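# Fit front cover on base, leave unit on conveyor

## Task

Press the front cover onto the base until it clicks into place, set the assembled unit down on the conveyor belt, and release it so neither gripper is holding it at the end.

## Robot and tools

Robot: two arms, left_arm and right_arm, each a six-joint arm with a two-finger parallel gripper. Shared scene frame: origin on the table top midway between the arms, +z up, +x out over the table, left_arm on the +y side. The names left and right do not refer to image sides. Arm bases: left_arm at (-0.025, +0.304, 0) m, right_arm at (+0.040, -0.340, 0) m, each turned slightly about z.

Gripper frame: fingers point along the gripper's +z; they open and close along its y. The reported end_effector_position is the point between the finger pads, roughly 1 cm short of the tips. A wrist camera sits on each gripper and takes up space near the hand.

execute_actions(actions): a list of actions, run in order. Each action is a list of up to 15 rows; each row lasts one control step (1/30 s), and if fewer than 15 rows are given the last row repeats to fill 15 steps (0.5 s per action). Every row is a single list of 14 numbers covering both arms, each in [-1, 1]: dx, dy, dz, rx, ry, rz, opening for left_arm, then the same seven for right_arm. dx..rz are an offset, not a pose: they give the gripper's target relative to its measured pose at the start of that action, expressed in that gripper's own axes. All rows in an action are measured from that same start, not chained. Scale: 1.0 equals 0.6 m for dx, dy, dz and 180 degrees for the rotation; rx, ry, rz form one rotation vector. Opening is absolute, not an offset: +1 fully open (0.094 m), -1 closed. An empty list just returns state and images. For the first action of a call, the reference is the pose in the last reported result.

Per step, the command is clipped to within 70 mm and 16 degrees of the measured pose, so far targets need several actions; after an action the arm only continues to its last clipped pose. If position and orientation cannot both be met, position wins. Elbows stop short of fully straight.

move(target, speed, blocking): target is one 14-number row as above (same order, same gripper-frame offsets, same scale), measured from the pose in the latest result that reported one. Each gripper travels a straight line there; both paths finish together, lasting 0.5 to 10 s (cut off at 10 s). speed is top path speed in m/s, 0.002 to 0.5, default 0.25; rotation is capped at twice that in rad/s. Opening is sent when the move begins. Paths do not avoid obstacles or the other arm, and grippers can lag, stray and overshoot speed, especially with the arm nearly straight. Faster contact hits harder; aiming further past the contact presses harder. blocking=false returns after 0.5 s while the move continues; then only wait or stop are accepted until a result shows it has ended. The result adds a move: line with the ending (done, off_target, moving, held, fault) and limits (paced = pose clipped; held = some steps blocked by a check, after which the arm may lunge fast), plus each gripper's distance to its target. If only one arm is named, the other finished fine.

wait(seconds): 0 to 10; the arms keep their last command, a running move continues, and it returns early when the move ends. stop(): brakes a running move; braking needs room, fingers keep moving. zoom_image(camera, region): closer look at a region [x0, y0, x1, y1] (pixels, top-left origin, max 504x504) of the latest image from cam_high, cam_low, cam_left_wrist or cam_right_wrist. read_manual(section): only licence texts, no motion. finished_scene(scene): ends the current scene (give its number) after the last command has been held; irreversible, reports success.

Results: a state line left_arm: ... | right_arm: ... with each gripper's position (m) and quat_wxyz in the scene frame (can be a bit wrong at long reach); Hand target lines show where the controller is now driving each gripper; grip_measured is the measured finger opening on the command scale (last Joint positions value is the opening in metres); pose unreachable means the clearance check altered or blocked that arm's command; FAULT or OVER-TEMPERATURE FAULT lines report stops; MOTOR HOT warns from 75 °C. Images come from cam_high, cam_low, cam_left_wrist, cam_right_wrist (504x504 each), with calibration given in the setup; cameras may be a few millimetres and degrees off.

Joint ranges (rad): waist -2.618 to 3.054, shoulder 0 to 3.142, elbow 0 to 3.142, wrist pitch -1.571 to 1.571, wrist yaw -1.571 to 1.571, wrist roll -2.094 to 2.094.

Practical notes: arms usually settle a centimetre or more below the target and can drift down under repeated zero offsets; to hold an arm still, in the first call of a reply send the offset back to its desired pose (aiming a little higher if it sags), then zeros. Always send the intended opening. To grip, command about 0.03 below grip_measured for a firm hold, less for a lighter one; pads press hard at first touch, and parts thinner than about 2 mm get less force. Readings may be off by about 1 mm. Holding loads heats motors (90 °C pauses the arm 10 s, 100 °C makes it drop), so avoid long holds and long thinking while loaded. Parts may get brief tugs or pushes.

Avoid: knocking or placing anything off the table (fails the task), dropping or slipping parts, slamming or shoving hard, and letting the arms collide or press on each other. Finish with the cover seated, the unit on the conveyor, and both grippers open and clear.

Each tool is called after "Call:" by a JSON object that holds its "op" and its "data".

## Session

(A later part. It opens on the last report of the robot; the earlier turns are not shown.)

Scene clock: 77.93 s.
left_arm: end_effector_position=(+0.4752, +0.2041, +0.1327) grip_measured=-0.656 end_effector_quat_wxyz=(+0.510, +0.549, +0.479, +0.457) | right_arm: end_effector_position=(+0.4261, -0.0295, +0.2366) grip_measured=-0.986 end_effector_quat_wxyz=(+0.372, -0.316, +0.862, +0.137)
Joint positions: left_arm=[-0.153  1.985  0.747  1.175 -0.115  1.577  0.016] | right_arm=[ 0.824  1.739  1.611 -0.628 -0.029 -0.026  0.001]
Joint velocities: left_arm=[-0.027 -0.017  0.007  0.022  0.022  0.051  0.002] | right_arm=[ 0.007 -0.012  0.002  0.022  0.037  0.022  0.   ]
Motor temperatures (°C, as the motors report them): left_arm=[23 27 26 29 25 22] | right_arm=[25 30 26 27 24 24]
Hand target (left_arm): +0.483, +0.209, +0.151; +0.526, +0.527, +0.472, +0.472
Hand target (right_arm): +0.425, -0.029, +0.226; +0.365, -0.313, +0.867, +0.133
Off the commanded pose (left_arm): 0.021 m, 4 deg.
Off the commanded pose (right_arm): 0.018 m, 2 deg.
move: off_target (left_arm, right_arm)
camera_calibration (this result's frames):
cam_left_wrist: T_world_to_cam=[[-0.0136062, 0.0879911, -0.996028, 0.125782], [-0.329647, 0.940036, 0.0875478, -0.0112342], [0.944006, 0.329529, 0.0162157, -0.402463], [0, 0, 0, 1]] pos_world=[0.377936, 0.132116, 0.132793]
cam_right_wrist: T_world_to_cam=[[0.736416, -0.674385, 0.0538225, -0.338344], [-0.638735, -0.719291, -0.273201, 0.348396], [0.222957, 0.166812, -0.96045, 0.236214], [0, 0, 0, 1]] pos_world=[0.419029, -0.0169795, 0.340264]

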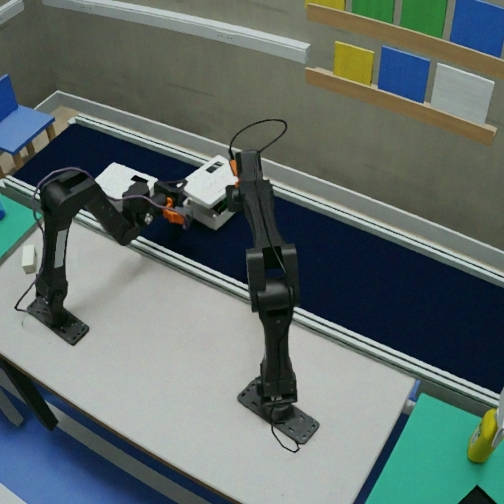

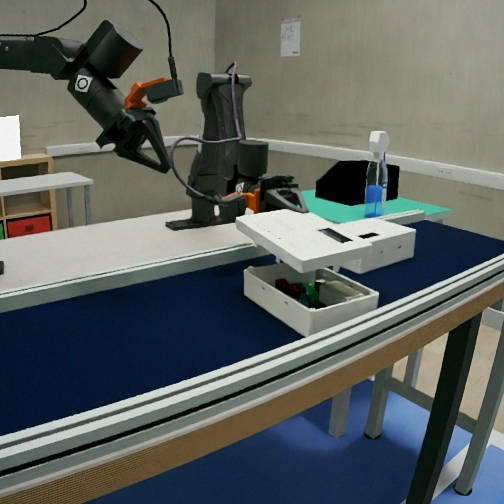

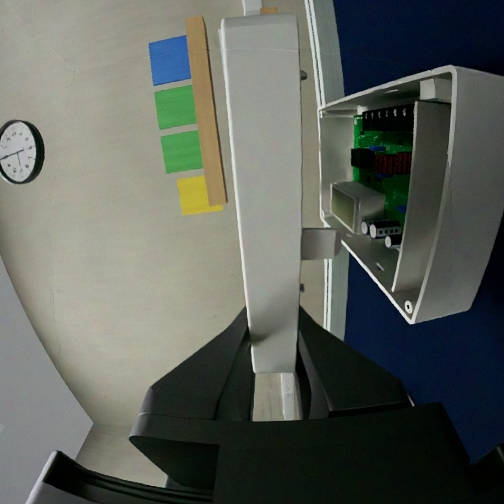

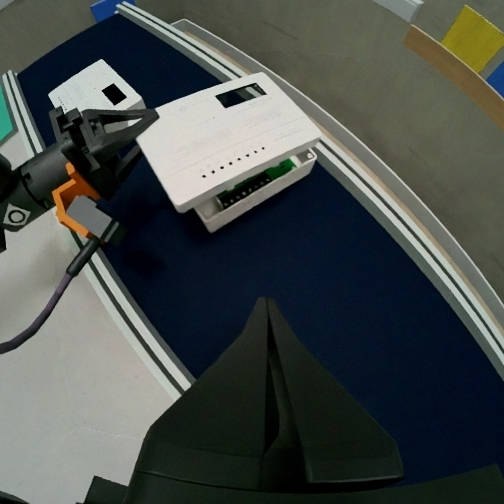

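Call:
{"op": "move", "data": {"target": [0.005,-0.033,0.05,-0.02,0.014,0,-0.9, 0,0,0,0,0,0,-1], "speed": 0.1}}

Scene clock: 79.80 s.
left_arm: end_effector_position=(+0.4960, +0.2045, +0.0912) grip_measured=-0.656 end_effector_quat_wxyz=(+0.498, +0.548, +0.484, +0.467) | right_arm: end_effector_position=(+0.4264, -0.0295, +0.2369) grip_measured=-0.986 end_effector_quat_wxyz=(+0.372, -0.316, +0.862, +0.137)
Joint positions: left_arm=[-0.153  2.185  0.833  1.283 -0.145  1.592  0.016] | right_arm=[ 0.824  1.739  1.611 -0.627 -0.029 -0.025  0.001]
Joint velocities: left_arm=[ 0.002  0.002 -0.002  0.081 -0.007 -0.051  0.001] | right_arm=[-0.007 -0.007 -0.002 -0.022 -0.007  0.051 -0.   ]
Motor temperatures (°C, as the motors report them): left_arm=[23 27 26 29 25 22] | right_arm=[25 29 26 27 24 24]
Hand target (left_arm): +0.503, +0.205, +0.111; +0.516, +0.523, +0.475, +0.483
Hand target (right_arm): +0.426, -0.029, +0.237; +0.372, -0.317, +0.862, +0.137
Off the commanded pose (left_arm): 0.022 m, 4 deg.
Off the commanded pose (right_arm): 0.000 m, 0 deg.
move: off_target (left_arm)
camera_calibration (this result's frames):
cam_left_wrist: T_world_to_cam=[[-0.0202255, 0.105525, -0.994211, 0.0841594], [-0.356105, 0.928438, 0.105788, 0.0127273], [0.934227, 0.356184, 0.0187999, -0.422328], [0, 0, 0, 1]] pos_world=[0.400784, 0.129729, 0.0902656]
cam_right_wrist: T_world_to_cam=[[0.735308, -0.675624, 0.053423, -0.337991], [-0.639747, -0.717955, -0.274343, 0.349357], [0.223708, 0.167549, -0.960147, 0.235984], [0, 0, 0, 1]] pos_world=[0.419237, -0.0170711, 0.340479]

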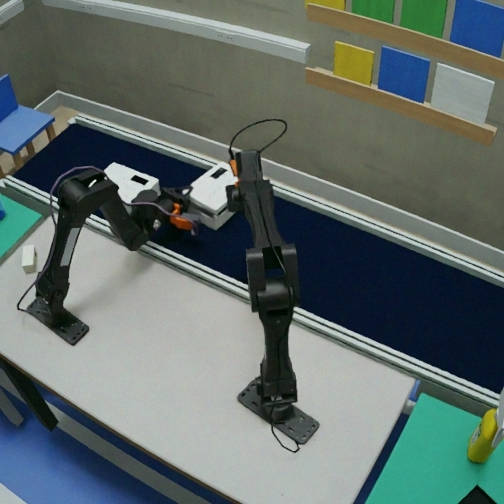

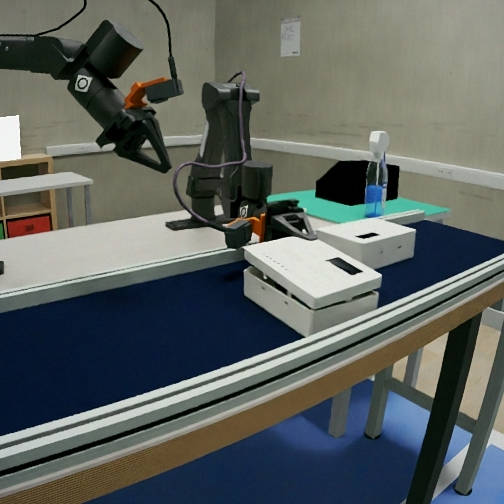

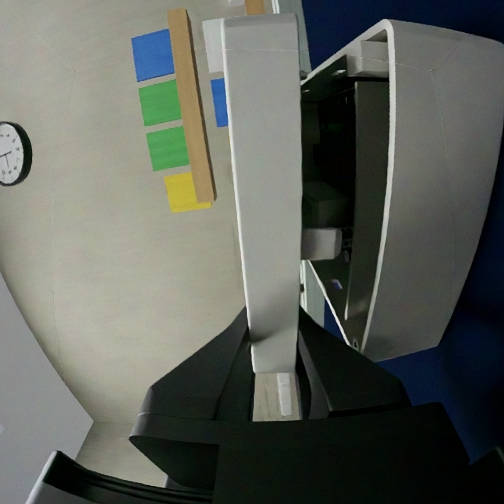

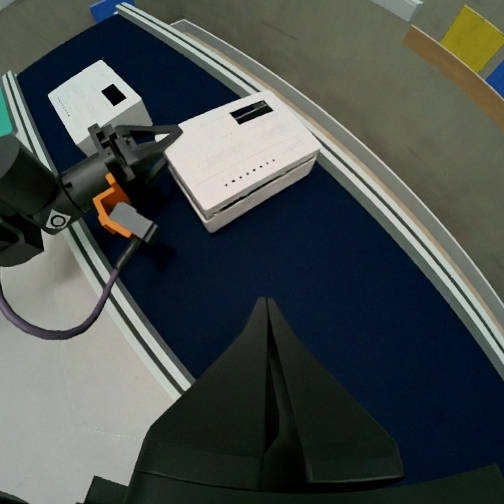

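Call:
{"op": "zoom_image", "data": {"camera": "cam_low", "region": [220, 200, 420, 350]}}

Call:
{"op": "zoom_image", "data": {"camera": "cam_right_wrist", "region": [130, 70, 340, 250]}}

Region (220, 200, 420, 350) of cam_low's 504x504 image, scaled by 2.520, with more detail than that image has; it fills the top 378 rows of this view, and the rest is white.

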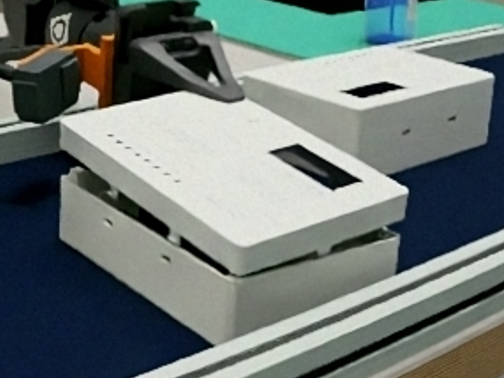

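Region (130, 70, 340, 250) of cam_right_wrist's 504x504 image, scaled by 2.400, with more detail than that image has; it fills the top 432 rows of this view, and the rest is white.

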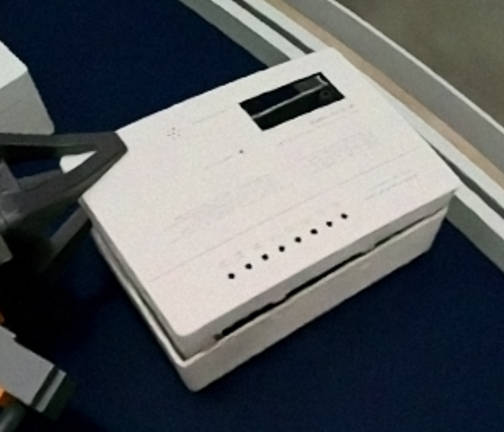

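Call:
{"op": "move", "data": {"target": [-0.01,0.014,0.012,-0.02,0,0,-0.9, 0,0,0,0,0,0,-1], "speed": 0.04}}

Call:
{"op": "zoom_image", "data": {"camera": "cam_low", "region": [220, 200, 420, 350]}}

Call:
{"op": "zoom_image", "data": {"camera": "cam_right_wrist", "region": [130, 70, 340, 250]}}

Scene clock: 82.13 s.
left_arm: end_effector_position=(+0.4957, +0.2045, +0.0859) grip_measured=-0.656 end_effector_quat_wxyz=(+0.499, +0.546, +0.478, +0.473) | right_arm: end_effector_position=(+0.4264, -0.0295, +0.2369) grip_measured=-0.986 end_effector_quat_wxyz=(+0.372, -0.316, +0.862, +0.137)
Joint positions: left_arm=[-0.153  2.219  0.833  1.332 -0.145  1.603  0.016] | right_arm=[ 0.824  1.739  1.611 -0.627 -0.029 -0.025  0.001]
Joint velocities: left_arm=[ 0.012 -0.002  0.007 -0.007 -0.051 -0.037 -0.001] | right_arm=[-0.007 -0.002  0.012  0.037  0.022  0.037  0.001]
Motor temperatures (°C, as the motors report them): left_arm=[23 27 27 30 25 22] | right_arm=[25 29 26 28 24 24]
Hand target (left_arm): +0.502, +0.198, +0.099; +0.515, +0.532, +0.469, +0.482
Hand target (right_arm): +0.426, -0.029, +0.237; +0.372, -0.316, +0.862, +0.137
Off the commanded pose (left_arm): 0.017 m, 3 deg.
Off the commanded pose (right_arm): 0.000 m, 0 deg.
move: off_target (left_arm)
camera_calibration (this result's frames):
cam_left_wrist: T_world_to_cam=[[-0.00475685, 0.112968, -0.993587, 0.069645], [-0.35713, 0.927882, 0.107207, 0.0136301], [0.934043, 0.35535, 0.0359303, -0.42321], [0, 0, 0, 1]] pos_world=[0.400495, 0.129873, 0.0829432]
cam_right_wrist: T_world_to_cam=[[0.735308, -0.675624, 0.053423, -0.337991], [-0.639747, -0.717955, -0.274343, 0.349357], [0.223708, 0.167549, -0.960147, 0.235984], [0, 0, 0, 1]] pos_world=[0.419237, -0.0170711, 0.340479]

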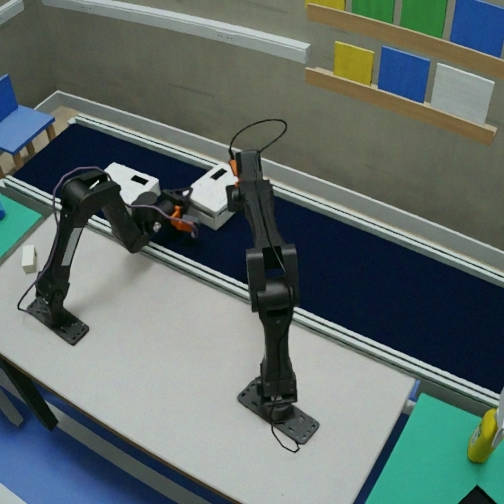

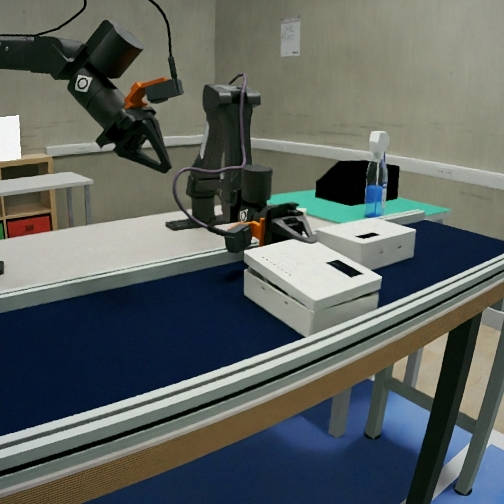

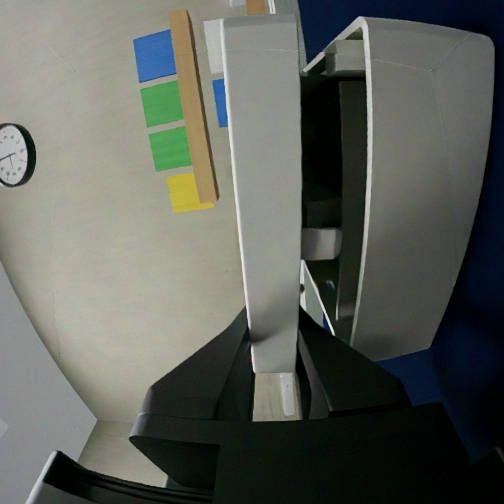

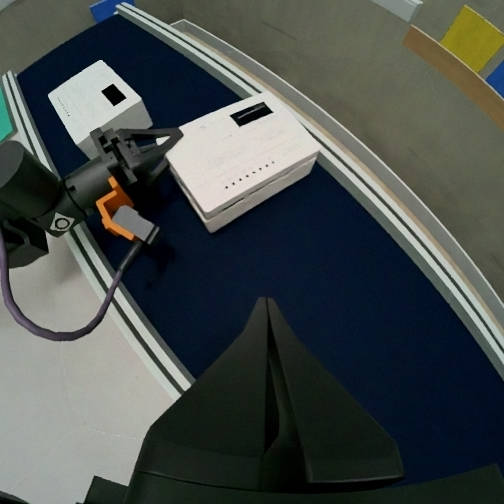

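Region (220, 200, 420, 350) of cam_low's 504x504 image, scaled by 2.520, with more detail than that image has; it fills the top 378 rows of this view, and the rest is white.

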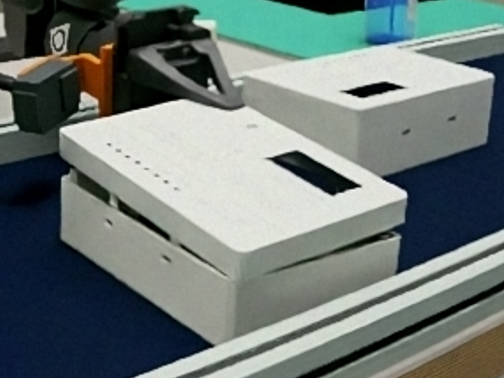

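Region (130, 70, 340, 250) of cam_right_wrist's 504x504 image, scaled by 2.400, with more detail than that image has; it fills the top 432 rows of this view, and the rest is white.

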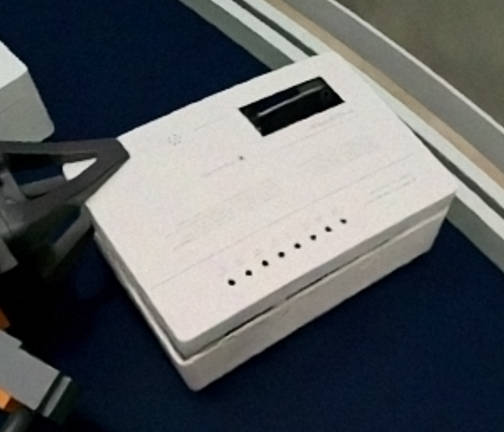

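Call:
{"op": "move", "data": {"target": [-0.02,0.022,0.011,-0.015,0,-0.01,-0.9, 0,0,0,0,0,0,-1], "speed": 0.04}}

Call:
{"op": "zoom_image", "data": {"camera": "cam_low", "region": [220, 200, 420, 350]}}

Call:
{"op": "zoom_image", "data": {"camera": "cam_right_wrist", "region": [130, 70, 340, 250]}}

Scene clock: 83.30 s.
left_arm: end_effector_position=(+0.4965, +0.2001, +0.0861) grip_measured=-0.656 end_effector_quat_wxyz=(+0.498, +0.543, +0.480, +0.476) | right_arm: end_effector_position=(+0.4264, -0.0295, +0.2369) grip_measured=-0.986 end_effector_quat_wxyz=(+0.372, -0.316, +0.862, +0.137)
Joint positions: left_arm=[-0.17   2.225  0.843  1.332 -0.17   1.601  0.016] | right_arm=[ 0.824  1.739  1.611 -0.627 -0.029 -0.025  0.001]
Joint velocities: left_arm=[ 0.012  0.002 -0.002 -0.066 -0.051  0.037 -0.   ] | right_arm=[-0.027 -0.007  0.002  0.022 -0.081  0.066 -0.   ]
Motor temperatures (°C, as the motors report them): left_arm=[23 27 27 30 25 22] | right_arm=[25 29 26 28 24 24]
Hand target (left_arm): +0.501, +0.191, +0.098; +0.519, +0.528, +0.475, +0.476
Hand target (right_arm): +0.426, -0.029, +0.237; +0.372, -0.316, +0.862, +0.137
Off the commanded pose (left_arm): 0.016 m, 3 deg.
Off the commanded pose (right_arm): 0.000 m, 0 deg.
move: off_target (left_arm)
camera_calibration (this result's frames):
cam_left_wrist: T_world_to_cam=[[-0.00233079, 0.111902, -0.993716, 0.0694356], [-0.366377, 0.924526, 0.10497, 0.0234869], [0.930464, 0.36432, 0.0388435, -0.422647], [0, 0, 0, 1]] pos_world=[0.402025, 0.124494, 0.082951]
cam_right_wrist: T_world_to_cam=[[0.735308, -0.675624, 0.053423, -0.337991], [-0.639747, -0.717955, -0.274343, 0.349357], [0.223708, 0.167549, -0.960147, 0.235984], [0, 0, 0, 1]] pos_world=[0.419237, -0.0170711, 0.340479]

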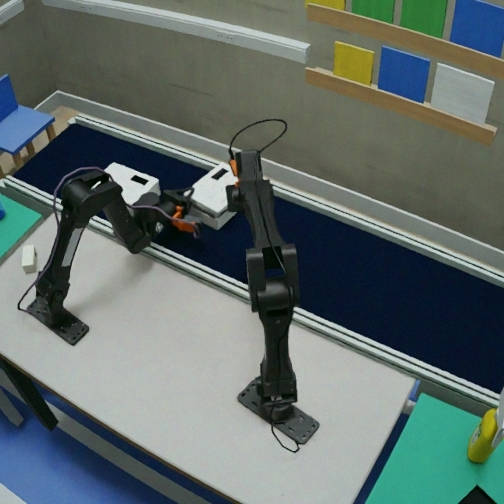

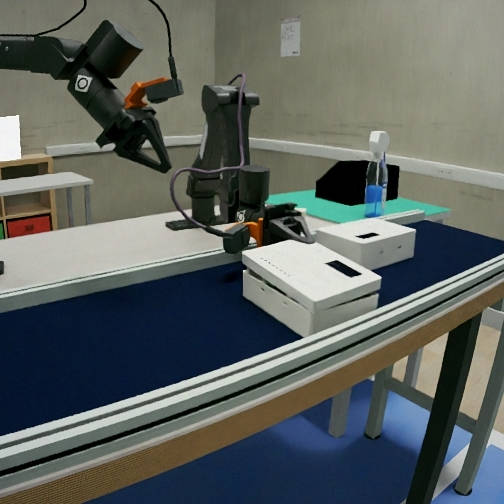

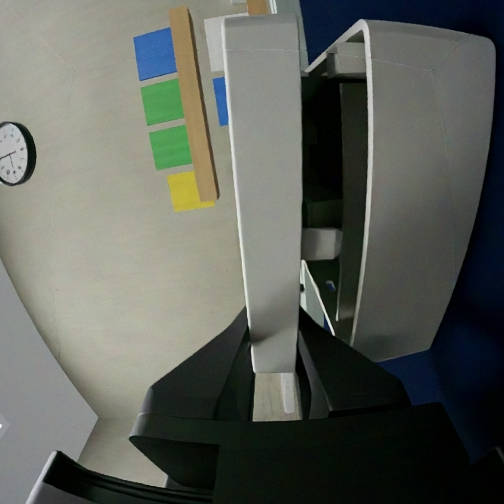

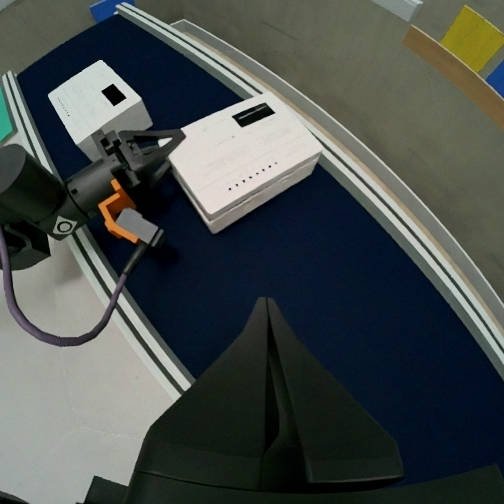

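Region (220, 200, 420, 350) of cam_low's 504x504 image, scaled by 2.520, with more detail than that image has; it fills the top 378 rows of this view, and the rest is white.

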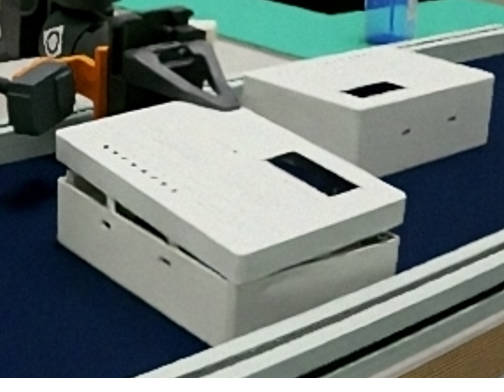

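Region (130, 70, 340, 250) of cam_right_wrist's 504x504 image, scaled by 2.400, with more detail than that image has; it fills the top 432 rows of this view, and the rest is white.

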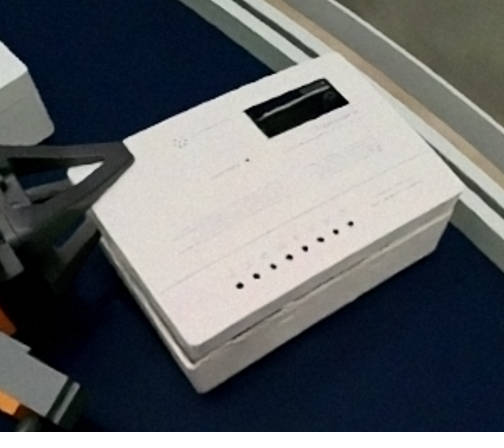

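Call:
{"op": "move", "data": {"target": [-0.006,0.006,0.0,-0.025,0,-0.01,-0.9, 0,0,0,0,0,0,-1], "speed": 0.04}}

Call:
{"op": "zoom_image", "data": {"camera": "cam_low", "region": [220, 200, 420, 350]}}

Call:
{"op": "zoom_image", "data": {"camera": "cam_right_wrist", "region": [130, 70, 340, 250]}}

Scene clock: 85.00 s.
left_arm: end_effector_position=(+0.4954, +0.2006, +0.0826) grip_measured=-0.657 end_effector_quat_wxyz=(+0.511, +0.530, +0.471, +0.486) | right_arm: end_effector_position=(+0.4264, -0.0295, +0.2369) grip_measured=-0.986 end_effector_quat_wxyz=(+0.372, -0.316, +0.862, +0.137)
Joint positions: left_arm=[-0.17   2.281  0.843  1.432 -0.172  1.604  0.016] | right_arm=[ 0.824  1.739  1.611 -0.627 -0.029 -0.025  0.001]
Joint velocities: left_arm=[-0.007 -0.007 -0.002 -0.081 -0.022 -0.037  0.   ] | right_arm=[ 0.017  0.012 -0.027 -0.081  0.022 -0.022 -0.001]
Motor temperatures (°C, as the motors report them): left_arm=[23 27 27 30 25 22] | right_arm=[25 29 26 28 24 24]
Hand target (left_arm): +0.496, +0.196, +0.090; +0.526, +0.516, +0.469, +0.487
Hand target (right_arm): +0.426, -0.029, +0.237; +0.372, -0.316, +0.862, +0.137
Off the commanded pose (left_arm): 0.008 m, 2 deg.
Off the commanded pose (right_arm): 0.000 m, 0 deg.
move: done
camera_calibration (this result's frames):
cam_left_wrist: T_world_to_cam=[[0.0410477, 0.10294, -0.99384, 0.0461405], [-0.371434, 0.924966, 0.0804653, 0.0274222], [0.927551, 0.365844, 0.0762032, -0.423584], [0, 0, 0, 1]] pos_world=[0.401188, 0.124851, 0.0759283]
cam_right_wrist: T_world_to_cam=[[0.735308, -0.675624, 0.053423, -0.337991], [-0.639747, -0.717955, -0.274343, 0.349357], [0.223708, 0.167549, -0.960147, 0.235984], [0, 0, 0, 1]] pos_world=[0.419237, -0.0170711, 0.340479]

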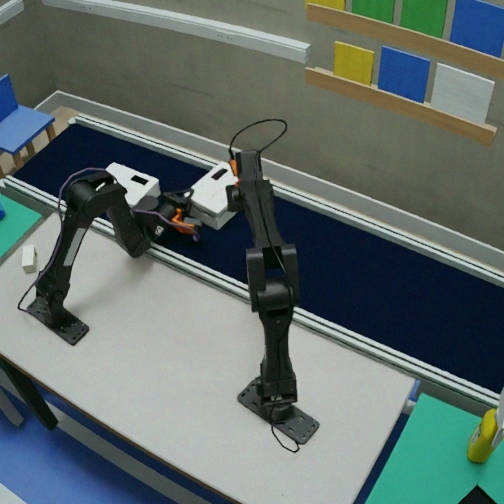

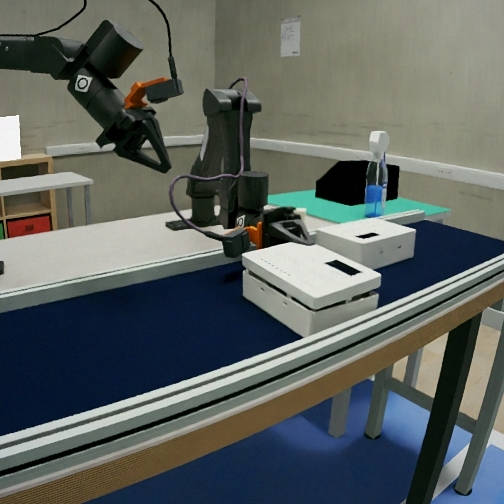

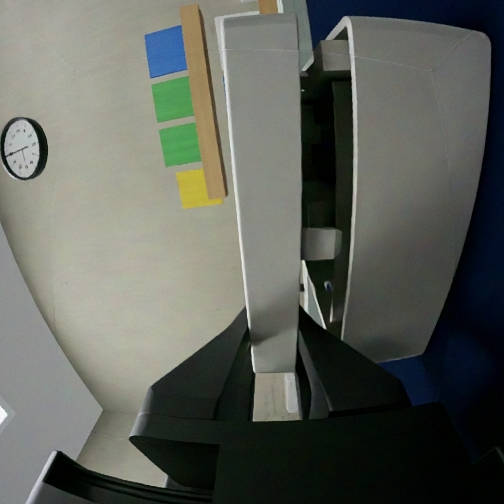

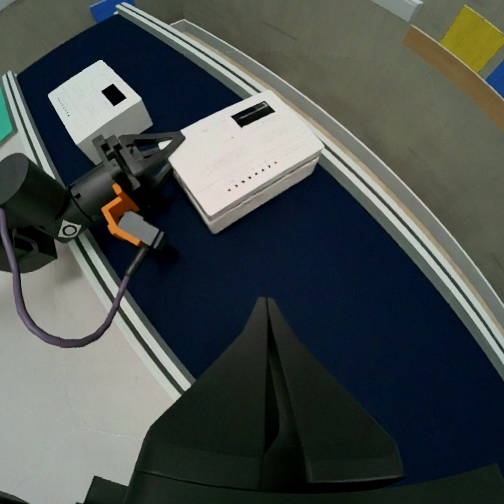

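Region (220, 200, 420, 350) of cam_low's 504x504 image, scaled by 2.520, with more detail than that image has; it fills the top 378 rows of this view, and the rest is white.

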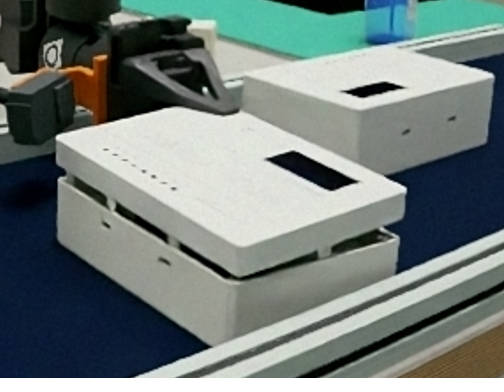

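Region (130, 70, 340, 250) of cam_right_wrist's 504x504 image, scaled by 2.400, with more detail than that image has; it fills the top 432 rows of this view, and the rest is white.

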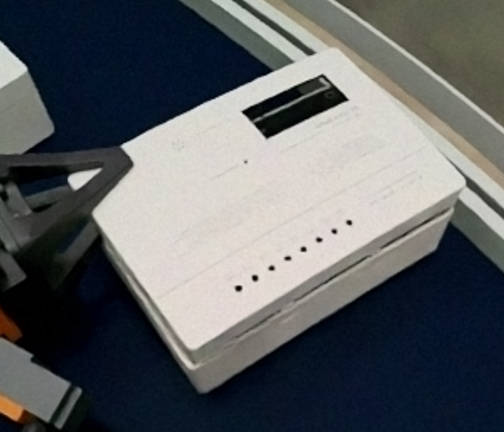

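Call:
{"op": "move", "data": {"target": [-0.006,0.012,-0.014,-0.01,0,-0.01,-0.9, 0,0,0,0,0,0,-1], "speed": 0.04}}

Call:
{"op": "zoom_image", "data": {"camera": "cam_low", "region": [220, 200, 420, 350]}}

Call:
{"op": "zoom_image", "data": {"camera": "cam_right_wrist", "region": [130, 70, 340, 250]}}

Scene clock: 86.10 s.
left_arm: end_effector_position=(+0.4907, +0.2024, +0.0801) grip_measured=-0.657 end_effector_quat_wxyz=(+0.510, +0.529, +0.473, +0.486) | right_arm: end_effector_position=(+0.4264, -0.0295, +0.2369) grip_measured=-0.986 end_effector_quat_wxyz=(+0.372, -0.316, +0.862, +0.137)
Joint positions: left_arm=[-0.17   2.281  0.822  1.451 -0.175  1.601  0.016] | right_arm=[ 0.824  1.739  1.611 -0.627 -0.029 -0.025  0.001]
Joint velocities: left_arm=[-0.007 -0.017 -0.012  0.022 -0.007 -0.007  0.   ] | right_arm=[-0.027 -0.007 -0.017  0.022 -0.066 -0.081 -0.   ]
Motor temperatures (°C, as the motors report them): left_arm=[23 28 26 30 25 22] | right_arm=[25 29 26 28 24 24]
Hand target (left_arm): +0.487, +0.197, +0.090; +0.526, +0.515, +0.472, +0.485
Hand target (right_arm): +0.426, -0.029, +0.237; +0.372, -0.316, +0.862, +0.137
Off the commanded pose (left_arm): 0.012 m, 3 deg.
Off the commanded pose (right_arm): 0.000 m, 0 deg.
move: off_target (left_arm)
camera_calibration (this result's frames):
cam_left_wrist: T_world_to_cam=[[0.0382532, 0.10065, -0.994186, 0.0455155], [-0.374431, 0.923873, 0.0791245, 0.0259876], [0.926465, 0.369227, 0.0730276, -0.419633], [0, 0, 0, 1]] pos_world=[0.396765, 0.12635, 0.0738395]
cam_right_wrist: T_world_to_cam=[[0.735308, -0.675624, 0.053423, -0.337991], [-0.639747, -0.717955, -0.274343, 0.349357], [0.223708, 0.167549, -0.960147, 0.235984], [0, 0, 0, 1]] pos_world=[0.419237, -0.0170711, 0.340479]

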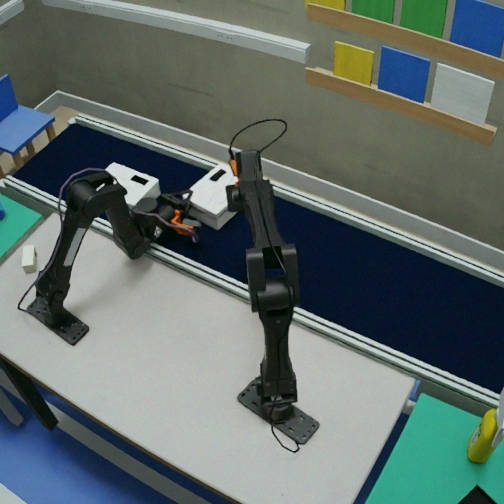

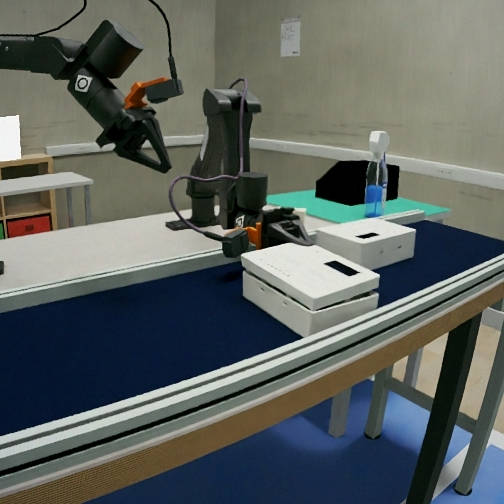

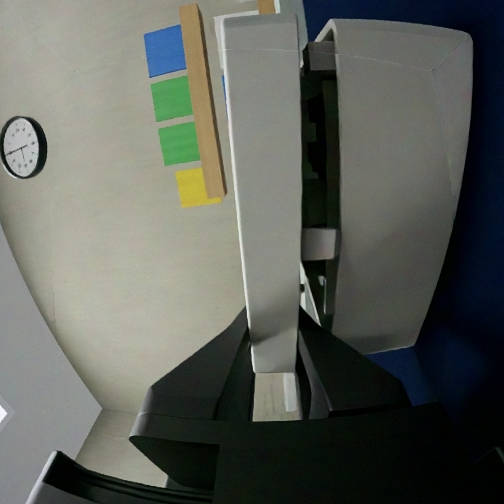

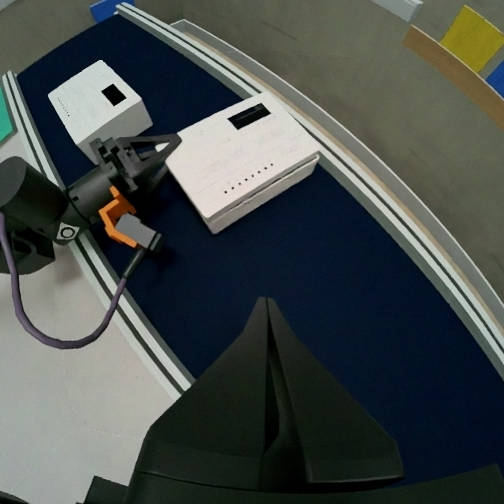

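Region (220, 200, 420, 350) of cam_low's 504x504 image, scaled by 2.520, with more detail than that image has; it fills the top 378 rows of this view, and the rest is white.

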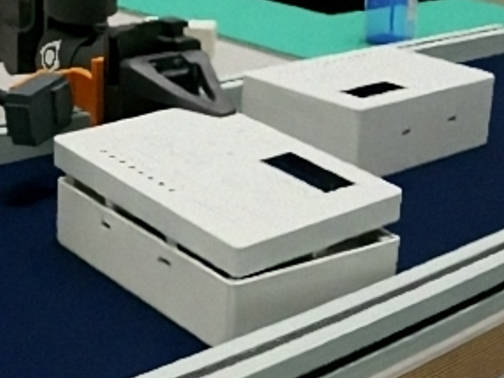

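Region (130, 70, 340, 250) of cam_right_wrist's 504x504 image, scaled by 2.400, with more detail than that image has; it fills the top 432 rows of this view, and the rest is white.

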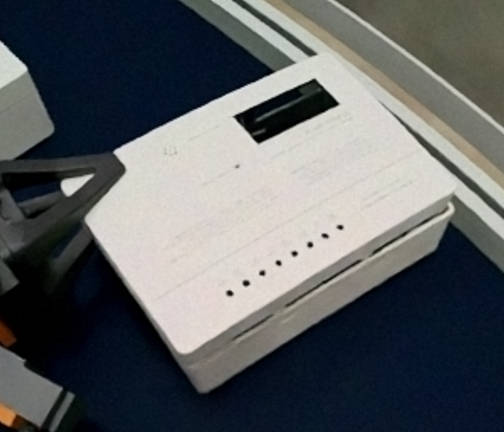

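Call:
{"op": "move", "data": {"target": [-0.015,0.016,-0.004,-0.01,0,-0.01,-0.9, -0.0425,0.0595,0.342,0,0,0,-1], "speed": 0.2}}

Call:
{"op": "zoom_image", "data": {"camera": "cam_low", "region": [200, 180, 420, 350]}}

Scene clock: 88.03 s.
left_arm: end_effector_position=(+0.4897, +0.2007, +0.0798) grip_measured=-0.656 end_effector_quat_wxyz=(+0.506, +0.527, +0.476, +0.489) | right_arm: end_effector_position=(+0.5305, +0.1025, +0.1117) grip_measured=-0.986 end_effector_quat_wxyz=(+0.373, -0.318, +0.861, +0.139)
Joint positions: left_arm=[-0.181  2.281  0.821  1.451 -0.198  1.602  0.016] | right_arm=[ 0.897  2.473  2.23  -0.51   0.019  0.023  0.001]
Joint velocities: left_arm=[-0.022 -0.012 -0.002  0.066 -0.022 -0.037  0.   ] | right_arm=[ 0.002  0.012 -0.002 -0.037 -0.037  0.051 -0.002]
Motor temperatures (°C, as the motors report them): left_arm=[23 28 26 30 25 22] | right_arm=[25 29 26 29 24 24]
Hand target (left_arm): +0.488, +0.193, +0.089; +0.526, +0.514, +0.474, +0.485
Hand target (right_arm): +0.528, +0.107, +0.114; +0.373, -0.315, +0.862, +0.138
Off the commanded pose (left_arm): 0.012 m, 3 deg.
Off the commanded pose (right_arm): 0.005 m, 0 deg.
move: off_target (left_arm)
camera_calibration (this result's frames):
cam_left_wrist: T_world_to_cam=[[0.0364795, 0.102986, -0.994014, 0.0458683], [-0.385271, 0.919233, 0.0810993, 0.0332861], [0.922082, 0.380006, 0.0732108, -0.418049], [0, 0, 0, 1]] pos_world=[0.396627, 0.12354, 0.0735]
cam_right_wrist: T_world_to_cam=[[0.738948, -0.671744, 0.0521071, -0.32097], [-0.635679, -0.720724, -0.27653, 0.47475], [0.223312, 0.171218, -0.959592, 0.0701829], [0, 0, 0, 1]] pos_world=[0.523296, 0.114538, 0.215354]

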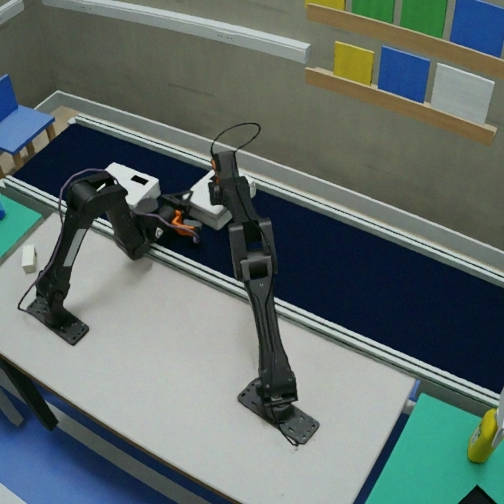

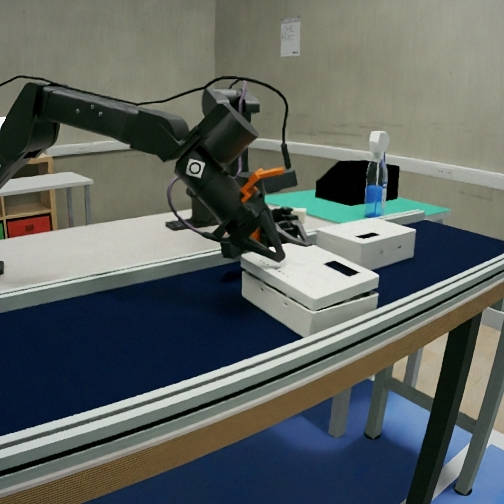

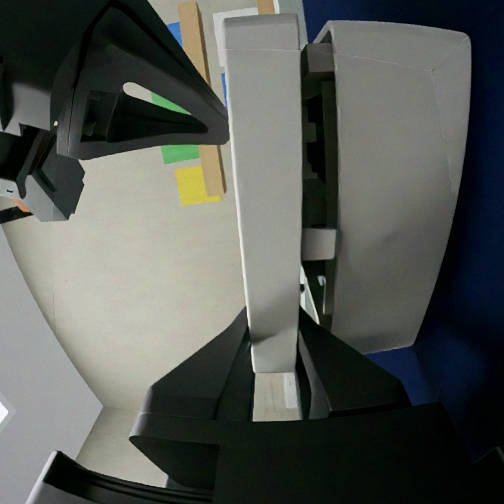

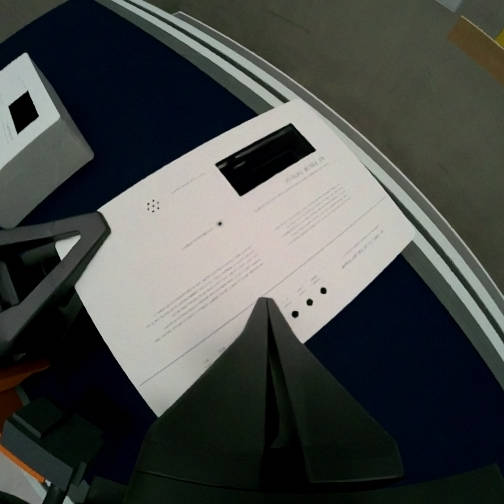

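Region (200, 180, 420, 350) of cam_low's 504x504 image, scaled by 2.291, with more detail than that image has; it fills the top 389 rows of this view, and the rest is white.

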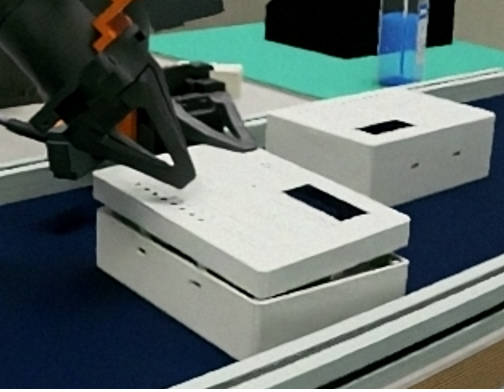

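Call:
{"op": "move", "data": {"target": [-0.005,0.016,0,-0.01,0,0,-0.52, -0.03,0.0,0.06,0,0,0,-1], "speed": 0.05}}

Call:
{"op": "zoom_image", "data": {"camera": "cam_low", "region": [200, 180, 420, 350]}}

Scene clock: 89.27 s.
left_arm: end_effector_position=(+0.4897, +0.2007, +0.0796) grip_measured=-0.522 end_effector_quat_wxyz=(+0.504, +0.529, +0.474, +0.491) | right_arm: end_effector_position=(+0.5615, +0.1306, +0.1061) grip_measured=-0.986 end_effector_quat_wxyz=(+0.392, -0.314, +0.852, +0.147)
Joint positions: left_arm=[-0.181  2.281  0.821  1.45  -0.198  1.611  0.022] | right_arm=[ 0.897  2.798  2.797 -0.706  0.019  0.023  0.001]
Joint velocities: left_arm=[-0.007  0.002 -0.007  0.022 -0.007 -0.081 -0.001] | right_arm=[-0.022  0.105  0.237 -0.168 -0.051  0.007 -0.001]
Motor temperatures (°C, as the motors report them): left_arm=[23 28 26 30 25 22] | right_arm=[25 29 26 29 24 24]
Hand target (left_arm): +0.490, +0.197, +0.089; +0.515, +0.519, +0.468, +0.496
Hand target (right_arm): +0.559, +0.127, +0.100; +0.379, -0.317, +0.858, +0.142
Off the commanded pose (left_arm): 0.010 m, 2 deg.
Off the commanded pose (right_arm): 0.007 m, 3 deg.
move: off_target (right_arm)
camera_calibration (this result's frames):
cam_left_wrist: T_world_to_cam=[[0.0363227, 0.111502, -0.9931, 0.0439775], [-0.385188, 0.918533, 0.0890414, 0.0327675], [0.922123, 0.379296, 0.0763128, -0.418159], [0, 0, 0, 1]] pos_world=[0.396618, 0.123604, 0.0726672]
cam_right_wrist: T_world_to_cam=[[0.737094, -0.67343, 0.0564347, -0.323851], [-0.625484, -0.711458, -0.320309, 0.510869], [0.255857, 0.200799, -0.945631, 0.0295075], [0, 0, 0, 1]] pos_world=[0.550699, 0.139446, 0.209816]

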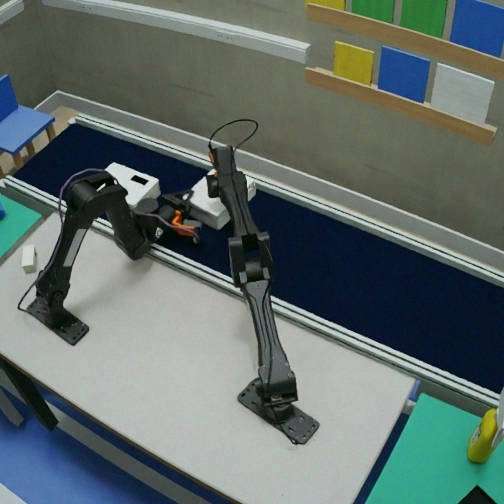

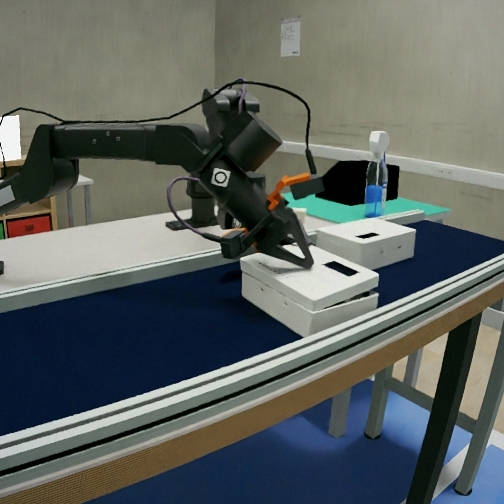

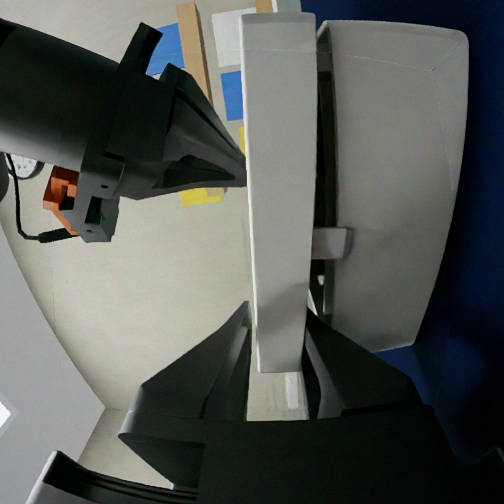

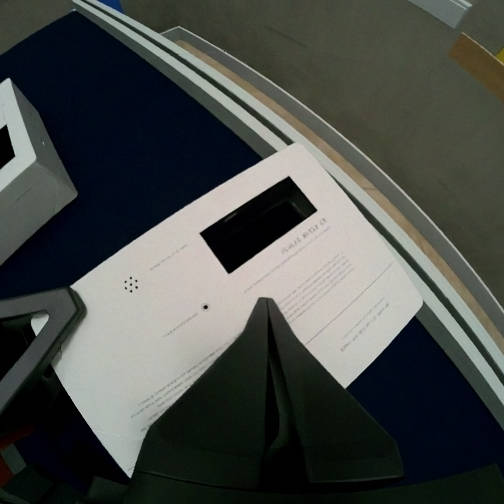

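Region (200, 180, 420, 350) of cam_low's 504x504 image, scaled by 2.291, with more detail than that image has; it fills the top 389 rows of this view, and the rest is white.

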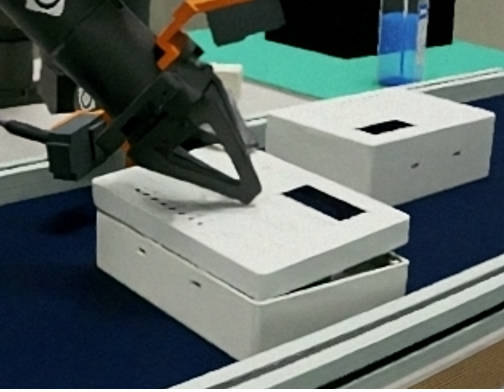

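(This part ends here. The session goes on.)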